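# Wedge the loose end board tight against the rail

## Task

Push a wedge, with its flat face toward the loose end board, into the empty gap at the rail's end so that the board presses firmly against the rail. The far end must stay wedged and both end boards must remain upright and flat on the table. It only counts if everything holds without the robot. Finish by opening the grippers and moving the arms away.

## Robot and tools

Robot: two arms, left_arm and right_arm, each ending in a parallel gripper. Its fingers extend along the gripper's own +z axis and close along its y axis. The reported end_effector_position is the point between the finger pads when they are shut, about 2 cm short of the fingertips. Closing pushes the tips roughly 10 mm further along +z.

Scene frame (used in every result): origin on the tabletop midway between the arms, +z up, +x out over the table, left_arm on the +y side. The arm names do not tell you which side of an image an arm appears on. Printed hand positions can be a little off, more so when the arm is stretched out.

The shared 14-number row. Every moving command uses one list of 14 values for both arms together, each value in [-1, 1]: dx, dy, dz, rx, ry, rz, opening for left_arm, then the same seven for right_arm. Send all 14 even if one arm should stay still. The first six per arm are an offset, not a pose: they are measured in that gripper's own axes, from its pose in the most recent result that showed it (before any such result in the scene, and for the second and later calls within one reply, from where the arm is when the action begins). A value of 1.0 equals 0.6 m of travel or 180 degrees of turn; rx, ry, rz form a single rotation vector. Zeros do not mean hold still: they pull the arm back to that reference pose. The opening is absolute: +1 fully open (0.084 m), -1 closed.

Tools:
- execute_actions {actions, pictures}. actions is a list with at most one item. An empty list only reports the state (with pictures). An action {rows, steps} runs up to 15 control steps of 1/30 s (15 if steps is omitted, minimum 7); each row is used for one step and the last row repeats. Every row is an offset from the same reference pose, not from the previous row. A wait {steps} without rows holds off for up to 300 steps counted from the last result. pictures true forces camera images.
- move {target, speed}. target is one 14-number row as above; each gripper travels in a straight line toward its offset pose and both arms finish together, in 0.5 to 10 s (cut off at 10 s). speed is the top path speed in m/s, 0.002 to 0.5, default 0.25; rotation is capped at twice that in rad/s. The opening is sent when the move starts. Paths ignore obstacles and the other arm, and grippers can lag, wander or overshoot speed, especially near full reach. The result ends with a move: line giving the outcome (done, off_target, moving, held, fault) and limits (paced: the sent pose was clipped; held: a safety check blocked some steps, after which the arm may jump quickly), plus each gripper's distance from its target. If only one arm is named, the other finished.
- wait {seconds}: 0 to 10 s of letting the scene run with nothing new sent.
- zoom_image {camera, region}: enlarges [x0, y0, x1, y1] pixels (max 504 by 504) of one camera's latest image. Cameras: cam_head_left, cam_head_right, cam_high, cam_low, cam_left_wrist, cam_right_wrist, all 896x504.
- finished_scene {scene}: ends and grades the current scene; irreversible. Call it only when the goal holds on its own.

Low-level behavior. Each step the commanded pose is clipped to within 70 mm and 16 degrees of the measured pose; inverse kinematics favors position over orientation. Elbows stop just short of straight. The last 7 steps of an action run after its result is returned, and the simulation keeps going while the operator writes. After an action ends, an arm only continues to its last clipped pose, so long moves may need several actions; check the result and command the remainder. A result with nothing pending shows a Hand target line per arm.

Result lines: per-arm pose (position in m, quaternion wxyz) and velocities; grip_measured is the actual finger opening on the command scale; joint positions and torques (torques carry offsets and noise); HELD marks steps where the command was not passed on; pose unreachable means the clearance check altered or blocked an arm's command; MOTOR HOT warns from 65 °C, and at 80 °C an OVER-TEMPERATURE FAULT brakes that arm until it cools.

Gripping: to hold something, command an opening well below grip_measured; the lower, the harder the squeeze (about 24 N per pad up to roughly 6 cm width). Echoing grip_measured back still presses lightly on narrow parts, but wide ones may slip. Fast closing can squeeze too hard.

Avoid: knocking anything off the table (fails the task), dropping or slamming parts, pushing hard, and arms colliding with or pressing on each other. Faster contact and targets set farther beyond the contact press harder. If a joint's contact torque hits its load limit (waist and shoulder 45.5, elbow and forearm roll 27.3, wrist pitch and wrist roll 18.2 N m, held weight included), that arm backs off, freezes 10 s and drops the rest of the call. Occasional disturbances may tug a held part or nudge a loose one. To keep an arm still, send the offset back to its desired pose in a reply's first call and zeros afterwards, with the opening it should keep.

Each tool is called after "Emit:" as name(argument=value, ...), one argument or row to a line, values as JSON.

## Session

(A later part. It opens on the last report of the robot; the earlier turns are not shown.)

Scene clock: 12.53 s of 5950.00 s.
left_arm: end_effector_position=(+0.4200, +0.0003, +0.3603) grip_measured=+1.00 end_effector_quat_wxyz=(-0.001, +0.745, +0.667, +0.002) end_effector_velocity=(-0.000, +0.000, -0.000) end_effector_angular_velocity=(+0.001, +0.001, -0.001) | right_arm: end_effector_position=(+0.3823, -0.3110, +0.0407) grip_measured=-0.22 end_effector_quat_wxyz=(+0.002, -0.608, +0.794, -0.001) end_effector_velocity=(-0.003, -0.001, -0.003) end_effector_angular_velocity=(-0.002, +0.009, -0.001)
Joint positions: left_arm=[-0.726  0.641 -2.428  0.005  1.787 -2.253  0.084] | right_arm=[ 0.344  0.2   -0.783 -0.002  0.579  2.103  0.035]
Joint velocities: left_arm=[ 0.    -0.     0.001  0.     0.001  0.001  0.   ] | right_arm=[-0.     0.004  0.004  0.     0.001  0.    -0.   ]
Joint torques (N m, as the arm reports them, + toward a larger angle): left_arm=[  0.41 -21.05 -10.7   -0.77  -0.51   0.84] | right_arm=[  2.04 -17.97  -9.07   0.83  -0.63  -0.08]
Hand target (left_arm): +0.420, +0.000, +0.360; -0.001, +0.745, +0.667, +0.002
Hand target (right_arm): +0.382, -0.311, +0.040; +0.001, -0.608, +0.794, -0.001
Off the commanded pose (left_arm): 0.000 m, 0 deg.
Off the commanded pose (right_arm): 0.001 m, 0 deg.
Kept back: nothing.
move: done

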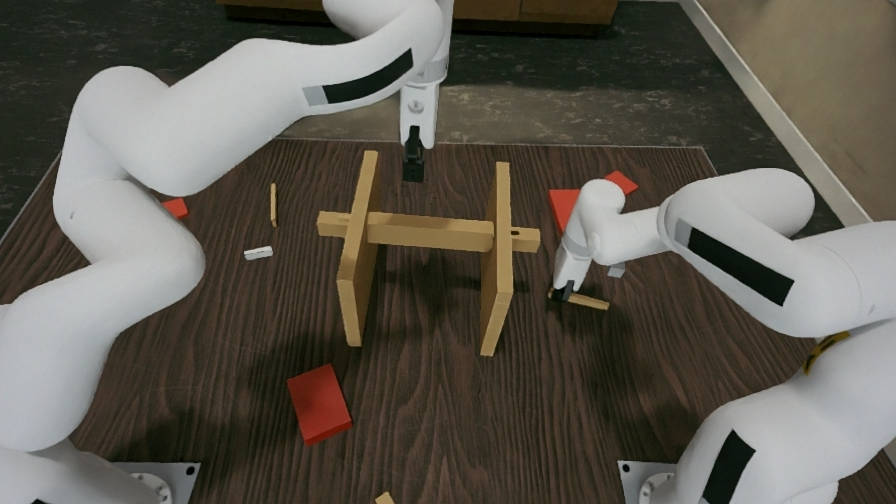

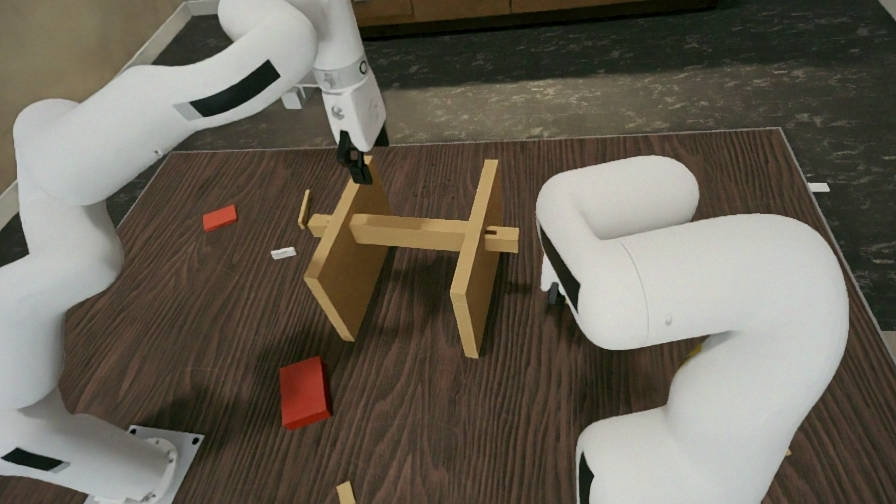

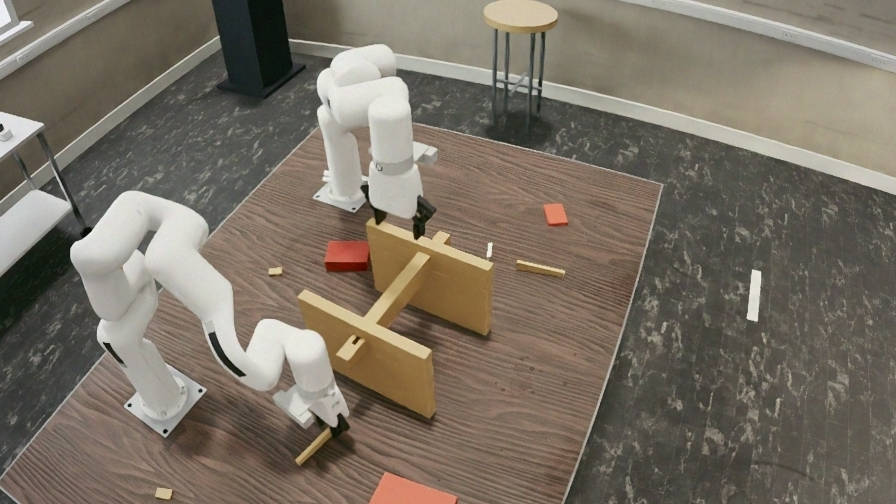

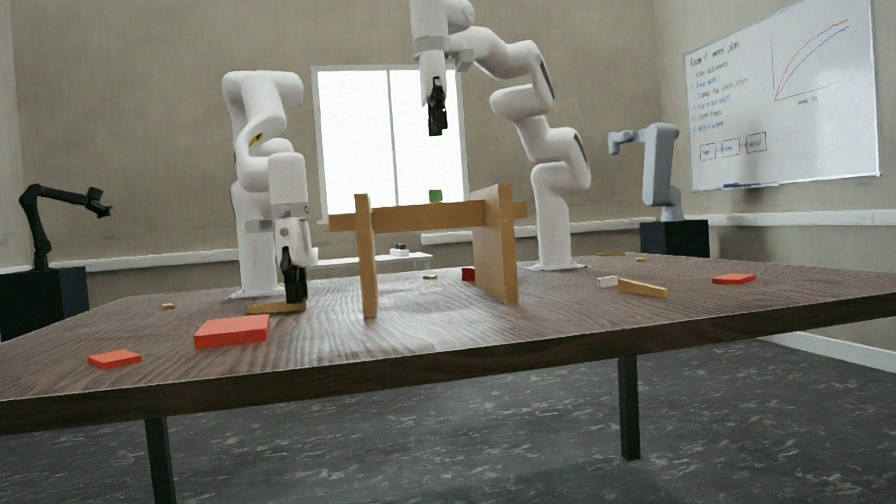

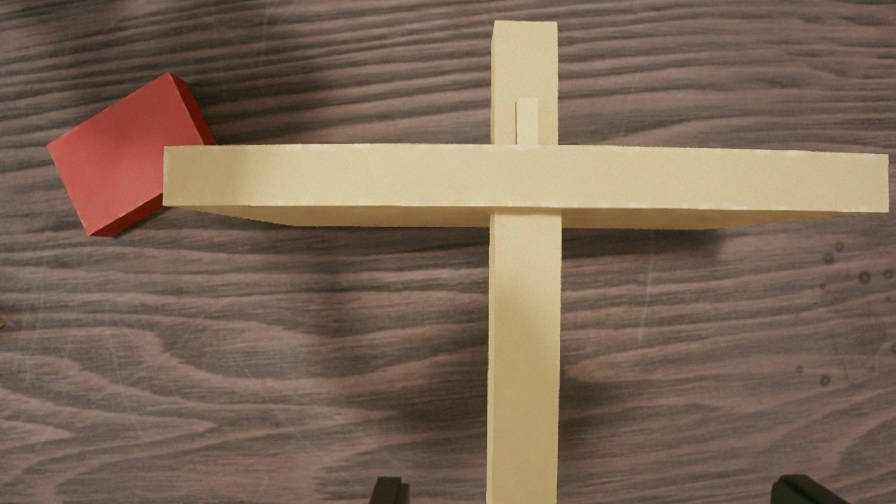

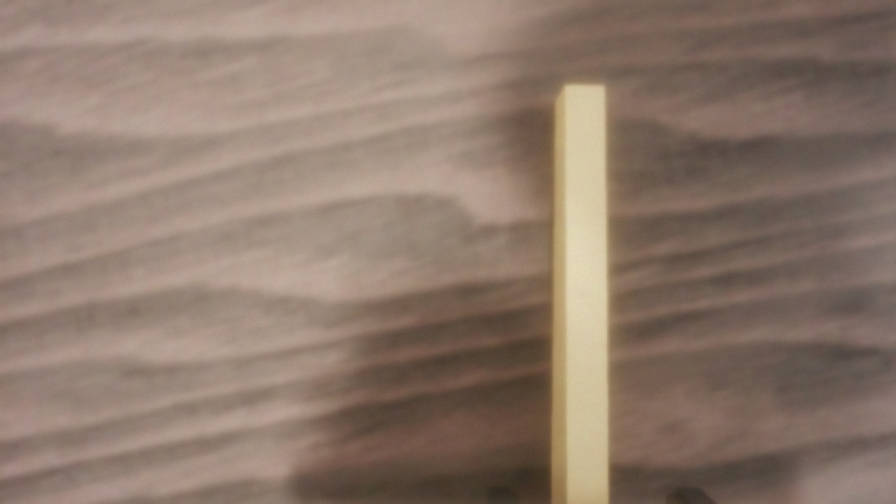

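Emit:
move(
  target=[0,0,0,0,0,0,1,-0.01,-0.002,0.025,0,0,0,-0.2],
  speed=0.05,
)

Emit:
move(
  target=[0,0,0,0,0,0,1,0,0,0,0,0,0,-1],
)

Emit:
zoom_image(
  camera="cam_low",
  region=[235, 260, 335, 325],
)

Scene clock: 13.80 s of 5950.00 s.
left_arm: end_effector_position=(+0.4200, +0.0003, +0.3603) grip_measured=+1.00 end_effector_quat_wxyz=(-0.001, +0.745, +0.667, +0.002) end_effector_velocity=(-0.000, -0.000, +0.001) end_effector_angular_velocity=(-0.001, -0.001, -0.000) | right_arm: end_effector_position=(+0.3852, -0.3055, +0.0259) grip_measured=-0.22 end_effector_quat_wxyz=(+0.002, -0.608, +0.794, -0.001) end_effector_velocity=(+0.002, +0.001, +0.001) end_effector_angular_velocity=(+0.001, -0.004, -0.000)
Joint positions: left_arm=[-0.726  0.641 -2.428  0.005  1.787 -2.253  0.084] | right_arm=[ 0.354  0.25  -0.796 -0.002  0.542  2.113  0.035]
Joint velocities: left_arm=[-0.    -0.001  0.     0.    -0.001  0.     0.   ] | right_arm=[ 0.     0.    -0.002 -0.    -0.002  0.001  0.   ]
Joint torques (N m, as the arm reports them, + toward a larger angle): left_arm=[ -0.1  -21.09 -10.72  -0.51  -0.65   0.79] | right_arm=[  1.65 -18.15  -8.61   1.18  -0.82   0.02]
Hand target (left_arm): +0.420, +0.000, +0.360; -0.001, +0.745, +0.667, +0.002
Hand target (right_arm): +0.385, -0.306, +0.026; +0.002, -0.608, +0.794, -0.001
Off the commanded pose (left_arm): 0.000 m, 0 deg.
Off the commanded pose (right_arm): 0.000 m, 0 deg.
Kept back: nothing.
move: done

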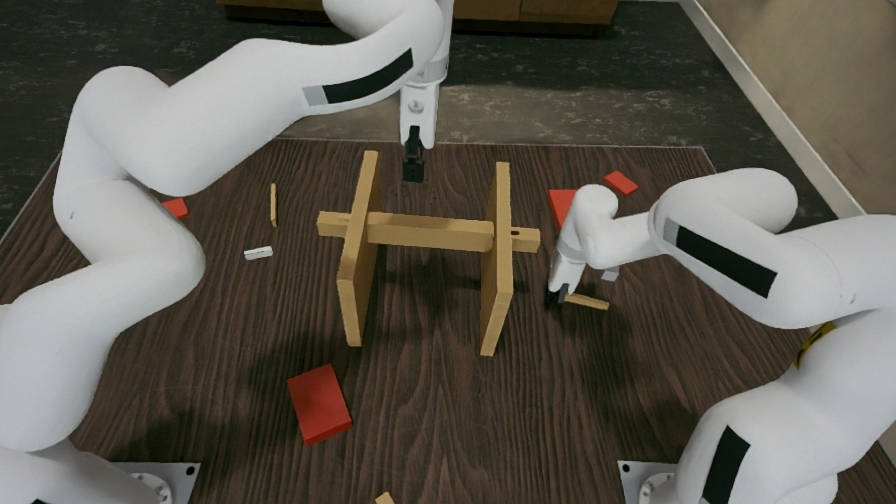

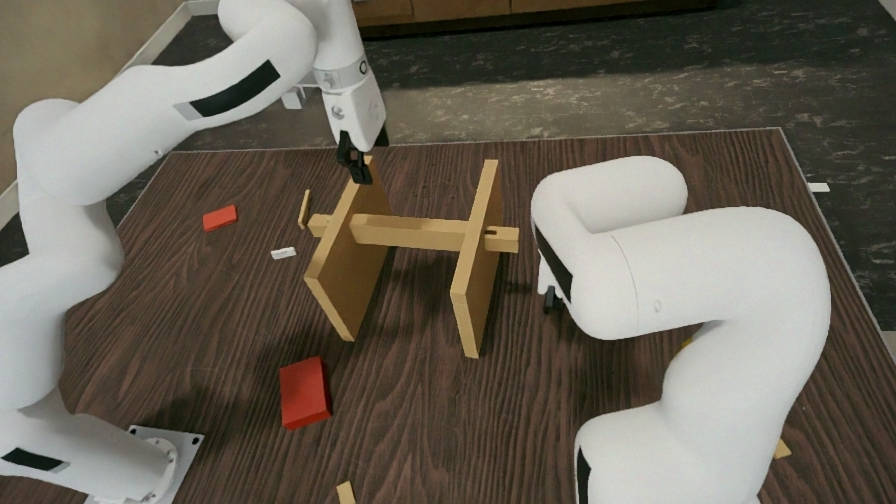

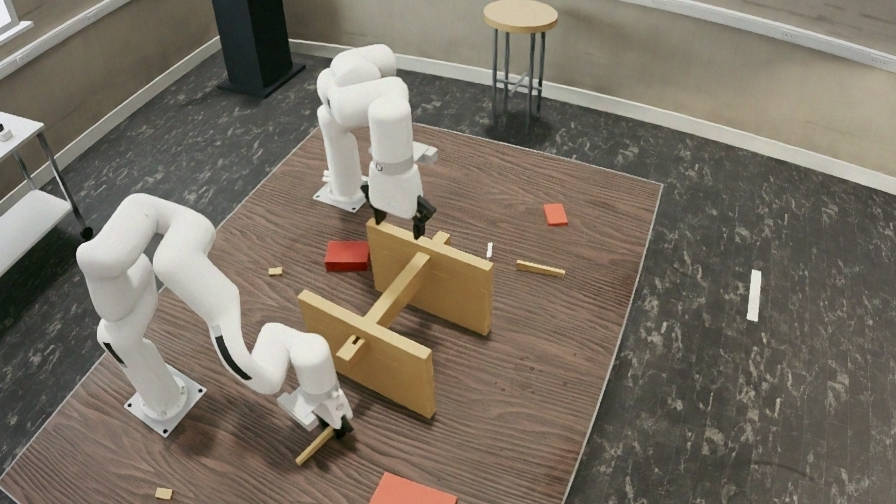

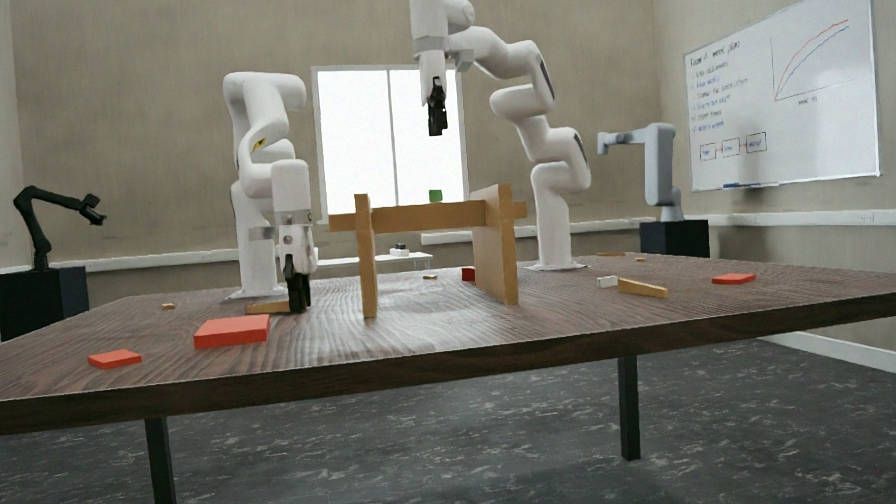

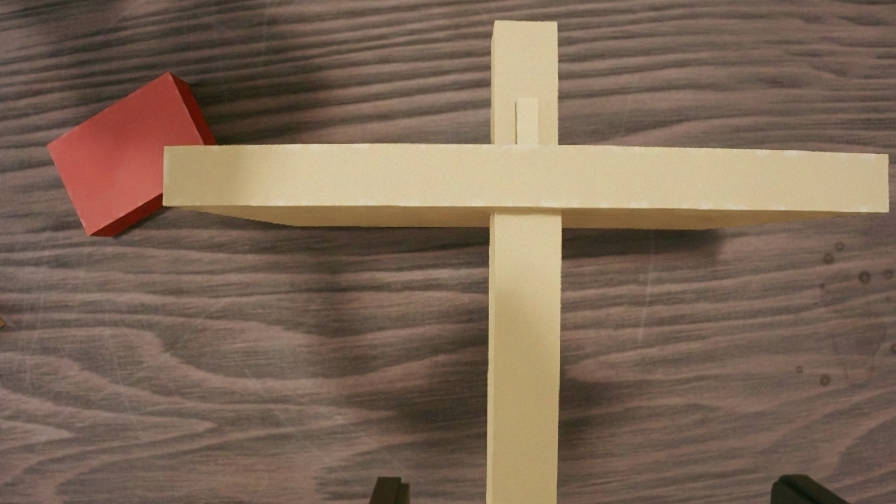

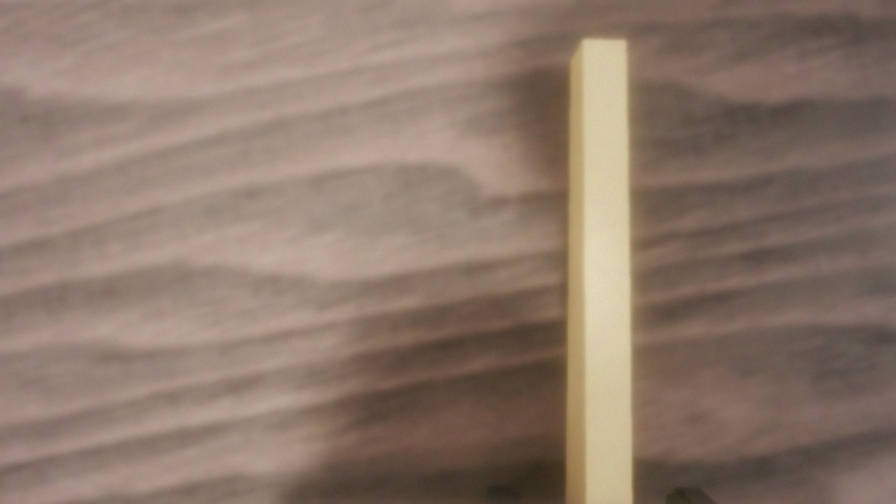

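Scene clock: 14.30 s of 5950.00 s.
left_arm: end_effector_position=(+0.4200, +0.0003, +0.3603) grip_measured=+1.00 end_effector_quat_wxyz=(-0.001, +0.745, +0.667, +0.002) end_effector_velocity=(-0.000, -0.000, -0.001) end_effector_angular_velocity=(+0.002, +0.002, -0.001) | right_arm: end_effector_position=(+0.3852, -0.3055, +0.0260) grip_measured=-0.80 end_effector_quat_wxyz=(+0.002, -0.608, +0.794, -0.001) end_effector_velocity=(-0.001, +0.000, -0.001) end_effector_angular_velocity=(-0.001, +0.002, +0.001)
Joint positions: left_arm=[-0.726  0.641 -2.428  0.005  1.787 -2.253  0.084] | right_arm=[ 0.354  0.25  -0.796 -0.002  0.542  2.113  0.009]
Joint velocities: left_arm=[-0.001  0.002  0.    -0.     0.001  0.001 -0.   ] | right_arm=[ 0.001  0.001  0.    -0.     0.    -0.     0.   ]
Joint torques (N m, as the arm reports them, + toward a larger angle): left_arm=[ -0.08 -21.41 -10.88  -0.67  -0.57   0.88] | right_arm=[  1.84 -17.94  -8.66   0.94  -0.67   0.01]
Hand target (left_arm): +0.420, +0.000, +0.360; -0.001, +0.745, +0.667, +0.002
Hand target (right_arm): +0.385, -0.306, +0.026; +0.002, -0.608, +0.794, -0.001
Off the commanded pose (left_arm): 0.000 m, 0 deg.
Off the commanded pose (right_arm): 0.000 m, 0 deg.
Kept back: nothing.
move: done

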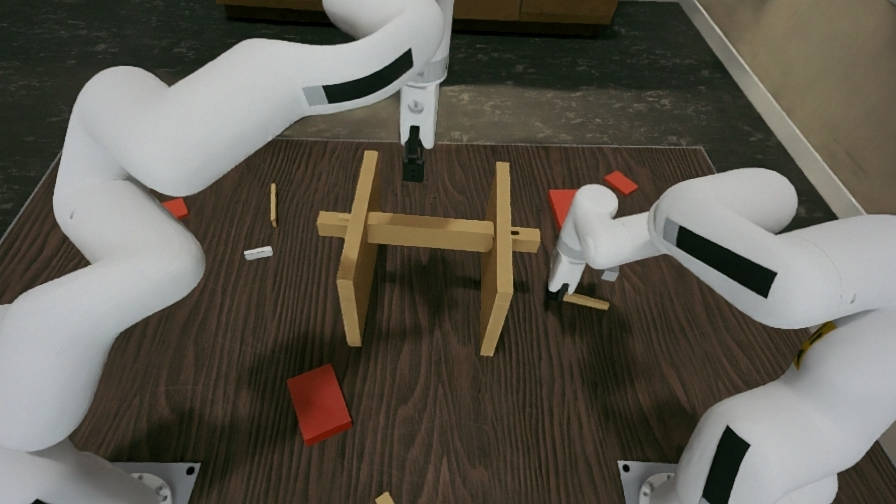

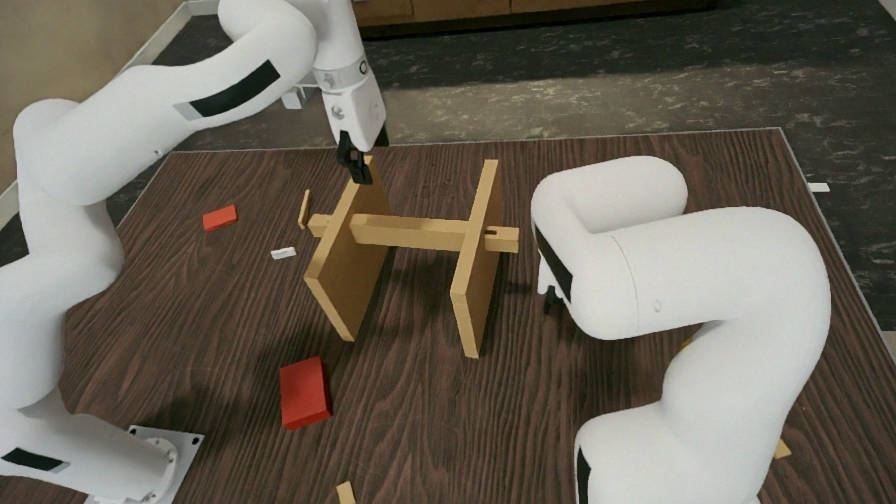

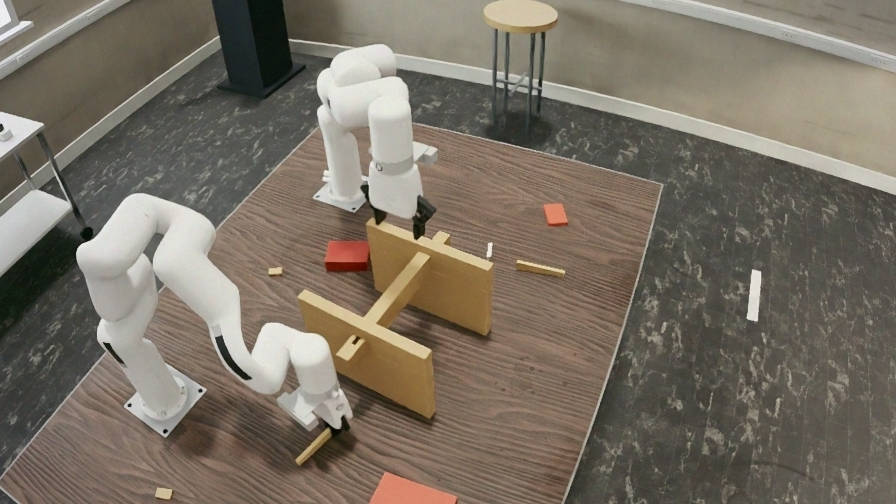

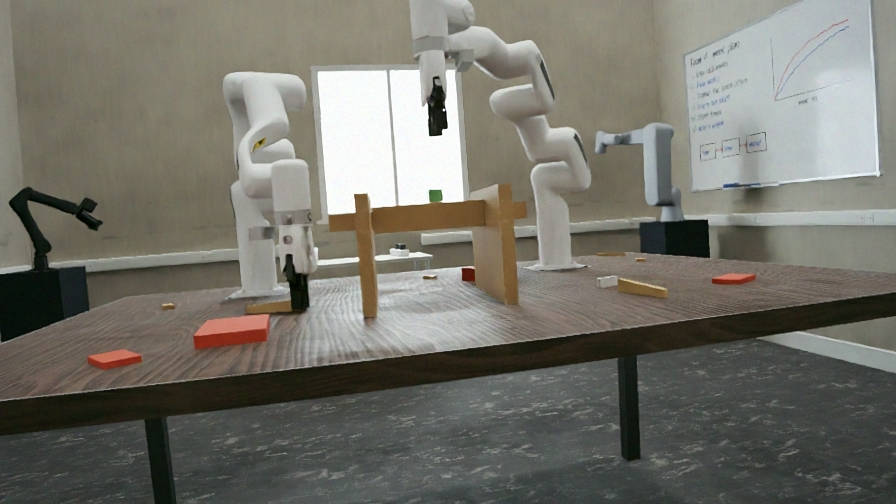

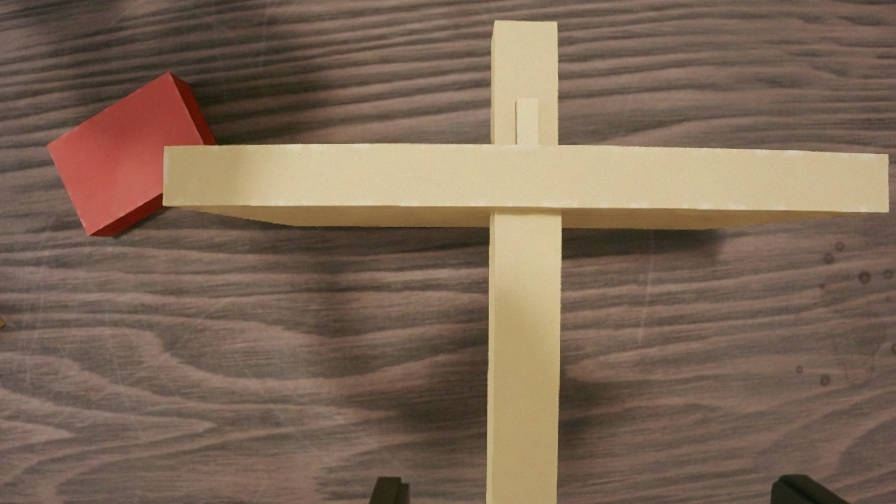

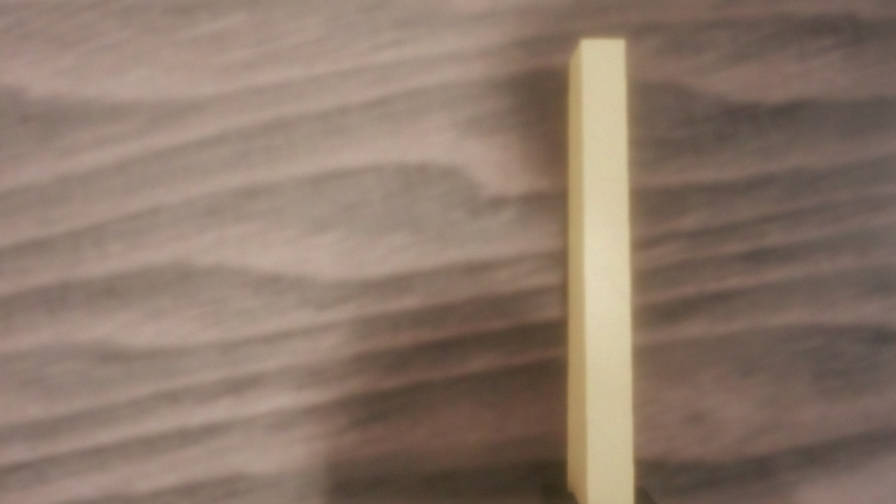

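Region (235, 260, 335, 325) of cam_low's 896x504 image, scaled by 5.040, with more detail than that image has; it fills the top 328 rows of this view, and the rest is white.

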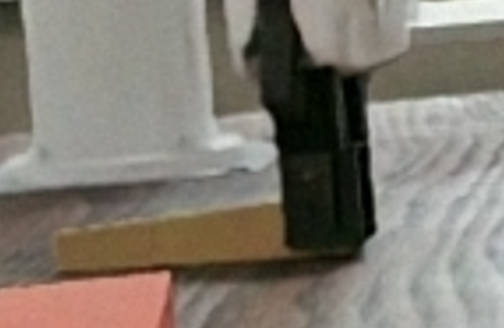

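Emit:
move(
  target=[0,0.007,0.27,0,0,0,1,0.02,0,-0.375,0,-0.5,0,-1],
  speed=0.3,
)

Scene clock: 18.13 s of 5950.00 s.
left_arm: end_effector_position=(+0.4242, +0.0006, +0.1988) grip_measured=+1.00 end_effector_quat_wxyz=(-0.000, +0.746, +0.666, +0.002) end_effector_velocity=(-0.001, +0.001, -0.000) end_effector_angular_velocity=(+0.001, +0.001, -0.000) | right_arm: end_effector_position=(+0.3812, -0.3168, +0.2510) grip_measured=-0.80 end_effector_quat_wxyz=(+0.564, -0.431, +0.560, +0.427) end_effector_velocity=(+0.000, -0.000, +0.001) end_effector_angular_velocity=(+0.004, -0.002, -0.001)
Joint positions: left_arm=[-0.72   0.506 -1.741  0.005  1.235 -2.25   0.084] | right_arm=[-0.291  0.075 -0.694  1.488  1.63   0.609  0.009]
Joint velocities: left_arm=[-0.    -0.002  0.003  0.     0.     0.    -0.   ] | right_arm=[-0.002  0.001 -0.     0.002  0.004 -0.001 -0.   ]
Joint torques (N m, as the arm reports them, + toward a larger angle): left_arm=[  0.05 -20.94 -12.12  -0.68  -0.54   0.94] | right_arm=[  2.16 -15.67  -8.77   2.98   1.97  -0.04]
Hand target (left_arm): +0.424, +0.001, +0.198; -0.001, +0.746, +0.666, +0.002
Hand target (right_arm): +0.381, -0.317, +0.251; +0.564, -0.431, +0.560, +0.427
Off the commanded pose (left_arm): 0.001 m, 0 deg.
Off the commanded pose (right_arm): 0.000 m, 0 deg.
Kept back: nothing.
move: done

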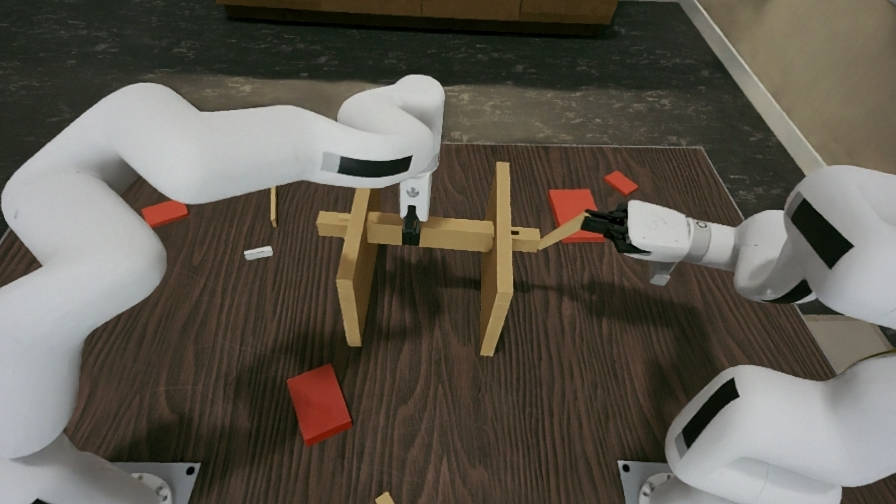

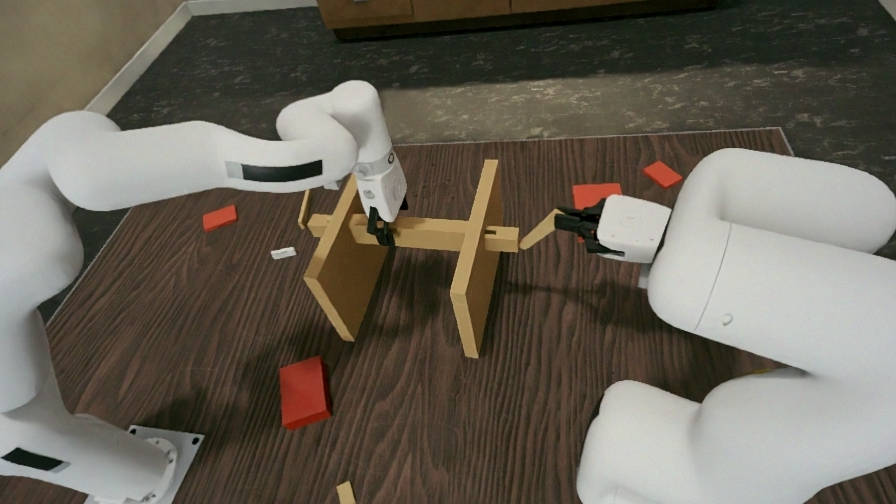

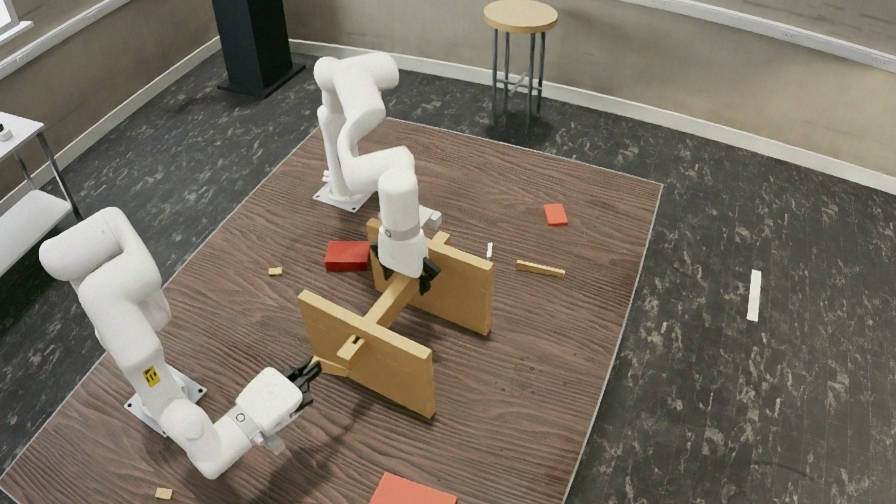

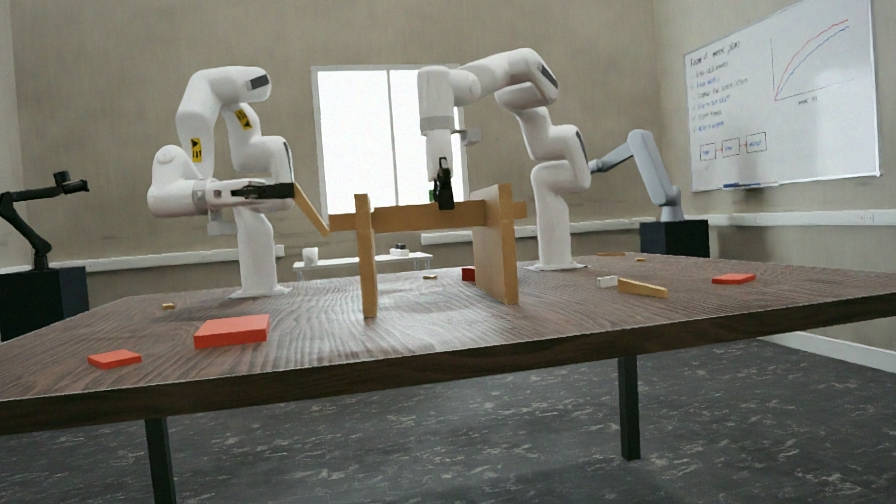

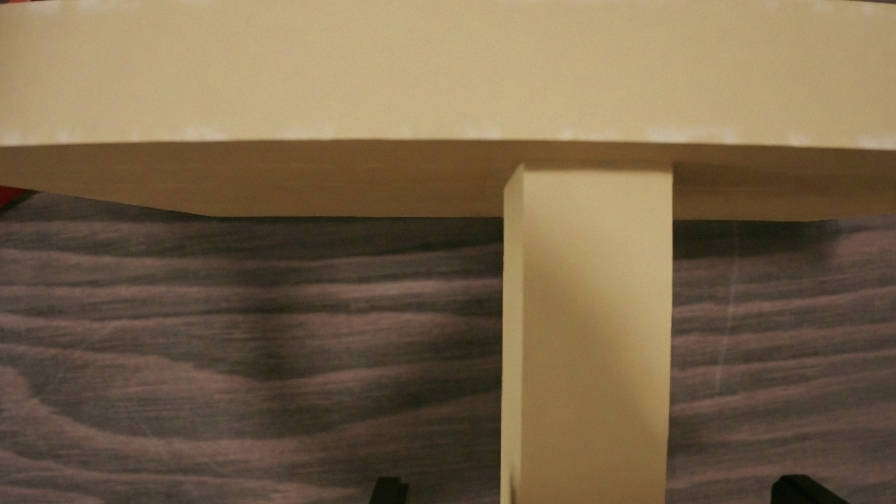

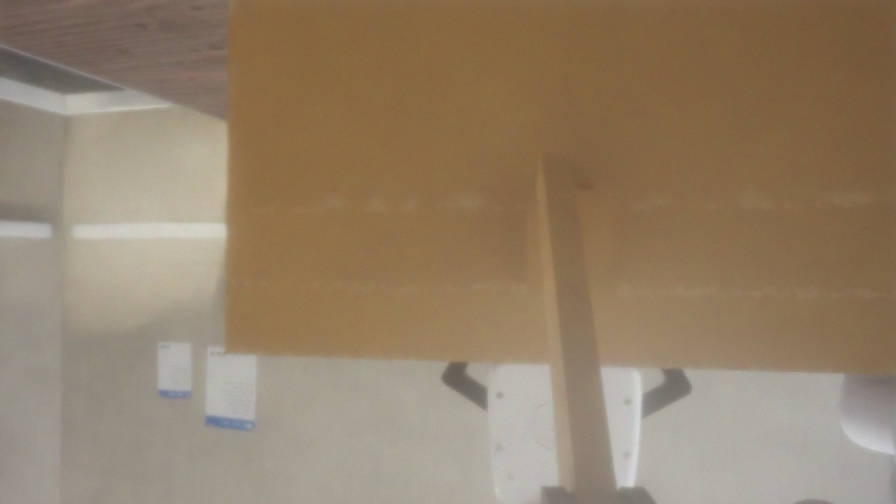

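Emit:
zoom_image(
  camera="cam_low",
  region=[210, 165, 390, 265],
)

Emit:
zoom_image(
  camera="cam_head_left",
  region=[490, 180, 650, 280],
)

Region (210, 165, 390, 265) of cam_low's 896x504 image, scaled by 2.800, with more detail than that image has.

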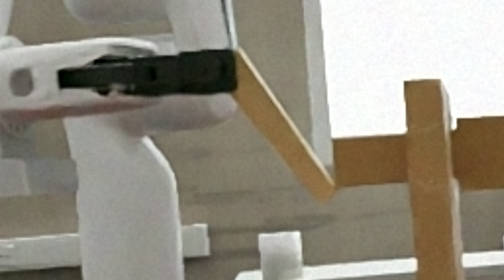

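Region (490, 180, 650, 280) of cam_head_left's 896x504 image, scaled by 3.150, with more detail than that image has; it fills the top 315 rows of this view, and the rest is white.

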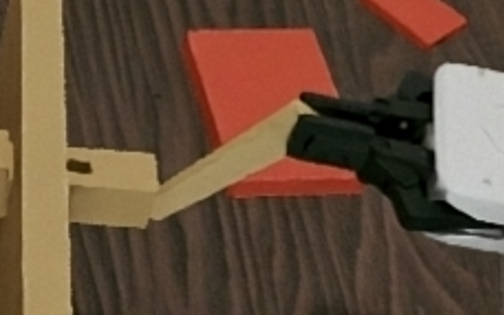

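Emit:
move(
  target=[0,0.002,0.035,0,0,0,1,-0.11,0,-0.03,-0.047,0.177,-0.0135,-1],
  speed=0.2,
)

Emit:
zoom_image(
  camera="cam_low",
  region=[210, 125, 390, 245],
)

Scene clock: 37.67 s of 5950.00 s.
left_arm: end_effector_position=(+0.4255, +0.0006, +0.1779) grip_measured=+1.00 end_effector_quat_wxyz=(-0.000, +0.746, +0.666, +0.002) end_effector_velocity=(-0.000, +0.000, -0.000) end_effector_angular_velocity=(+0.001, +0.001, +0.000) | right_arm: end_effector_position=(+0.3758, -0.3340, +0.3164) grip_measured=-0.80 end_effector_quat_wxyz=(-0.364, +0.583, -0.651, -0.321) end_effector_velocity=(+0.000, -0.001, +0.000) end_effector_angular_velocity=(-0.004, +0.001, +0.000)
Joint positions: left_arm=[-0.719  0.521 -1.704  0.005  1.183 -2.249  0.084] | right_arm=[-0.202 -0.194 -0.929  1.002  1.465  1.1    0.009]
Joint velocities: left_arm=[ 0.     0.     0.     0.     0.001  0.    -0.   ] | right_arm=[-0.     0.    -0.004 -0.004  0.001  0.003 -0.   ]
Joint torques (N m, as the arm reports them, + toward a larger angle): left_arm=[ -0.33 -20.75 -11.95  -0.72  -0.77   0.71] | right_arm=[  1.97 -13.76 -11.31   2.66   0.41  -0.1 ]
Hand target (left_arm): +0.425, +0.001, +0.178; -0.000, +0.746, +0.666, +0.002
Hand target (right_arm): +0.376, -0.334, +0.317; +0.365, -0.583, +0.651, +0.321
Off the commanded pose (left_arm): 0.000 m, 0 deg.
Off the commanded pose (right_arm): 0.001 m, 0 deg.
Kept back: nothing.
After step 90, 14.73 s passed at rest.
move: done

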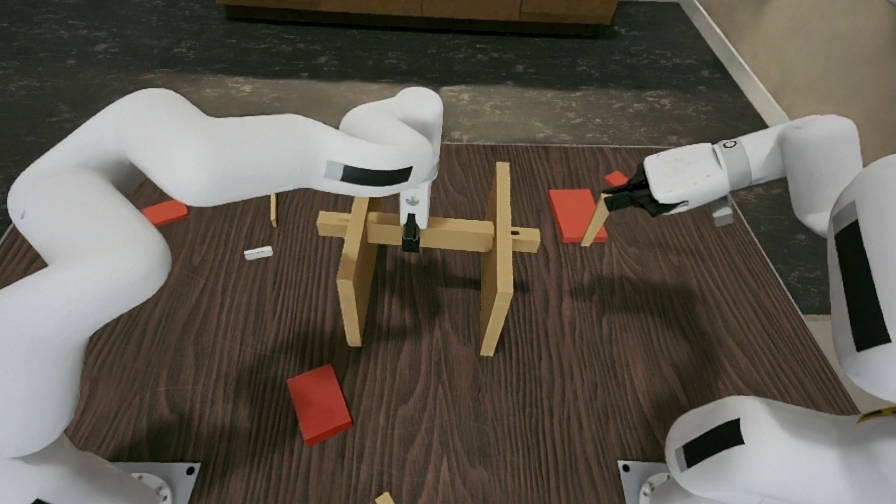

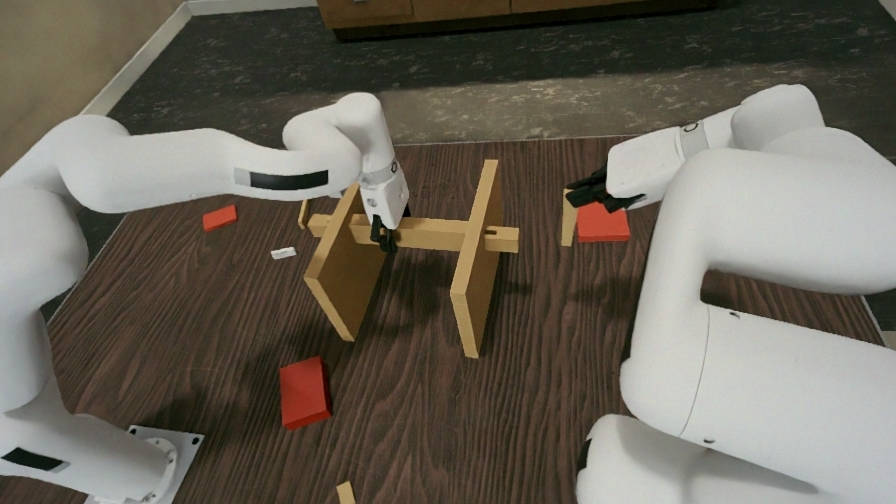

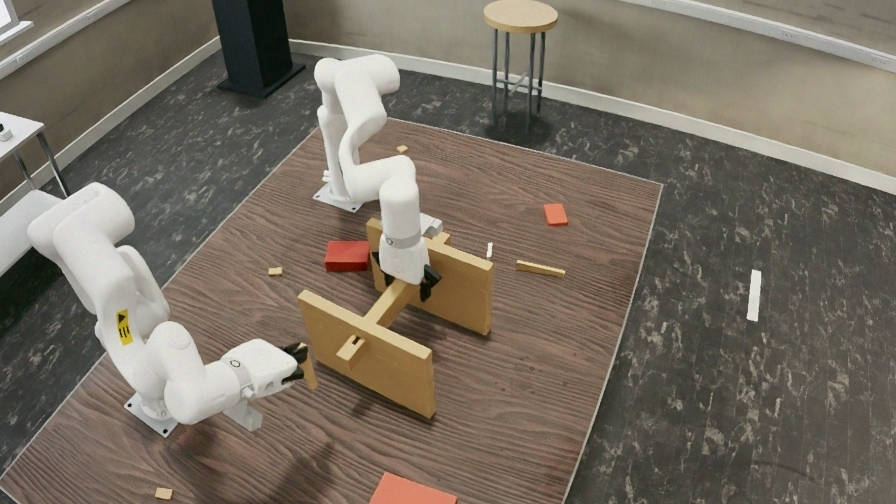

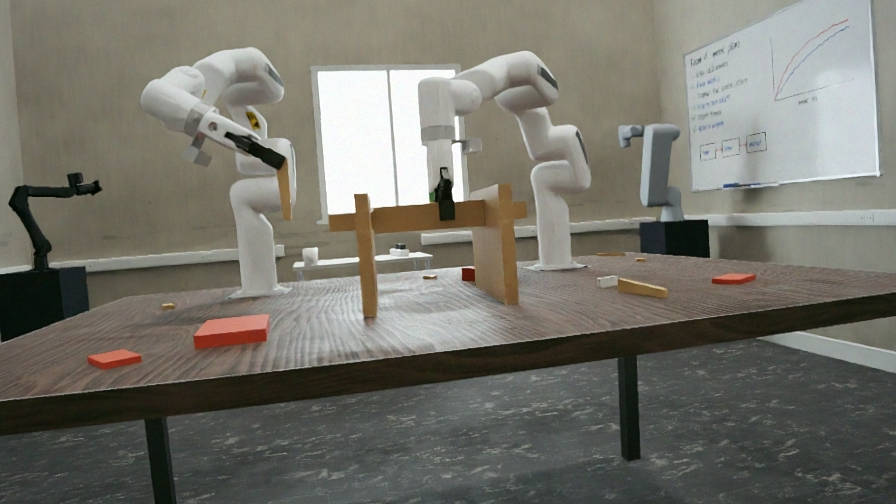

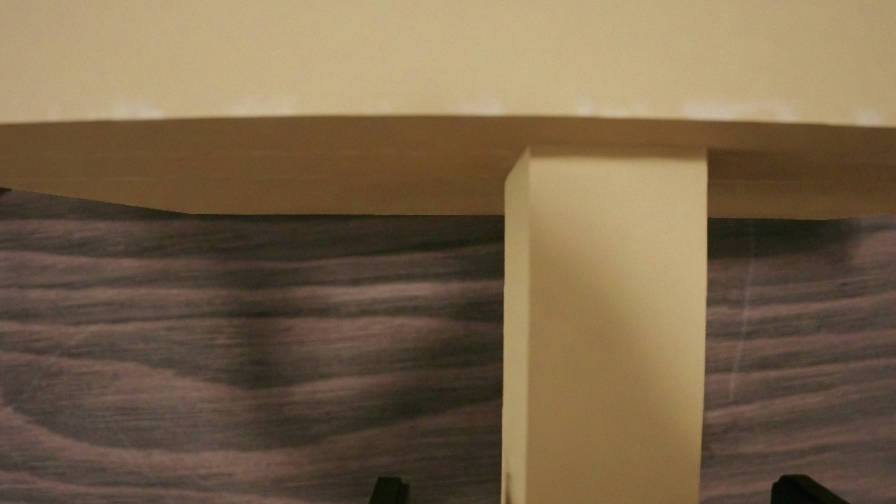

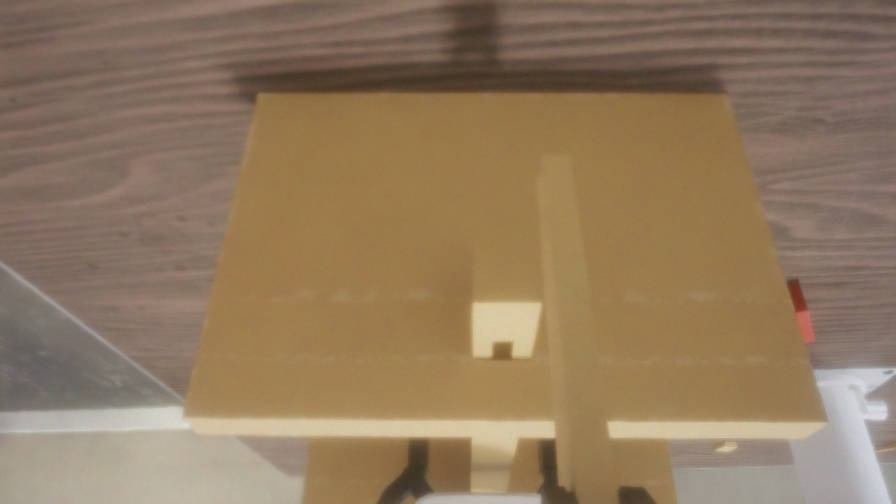

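Region (210, 125, 390, 245) of cam_low's 896x504 image, scaled by 2.800, with more detail than that image has.

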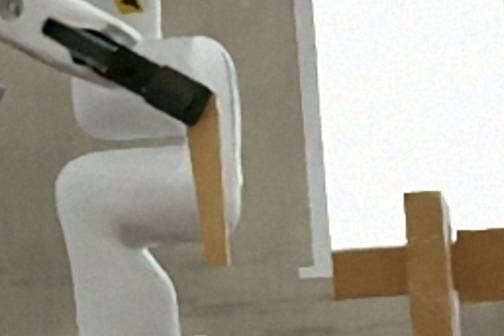

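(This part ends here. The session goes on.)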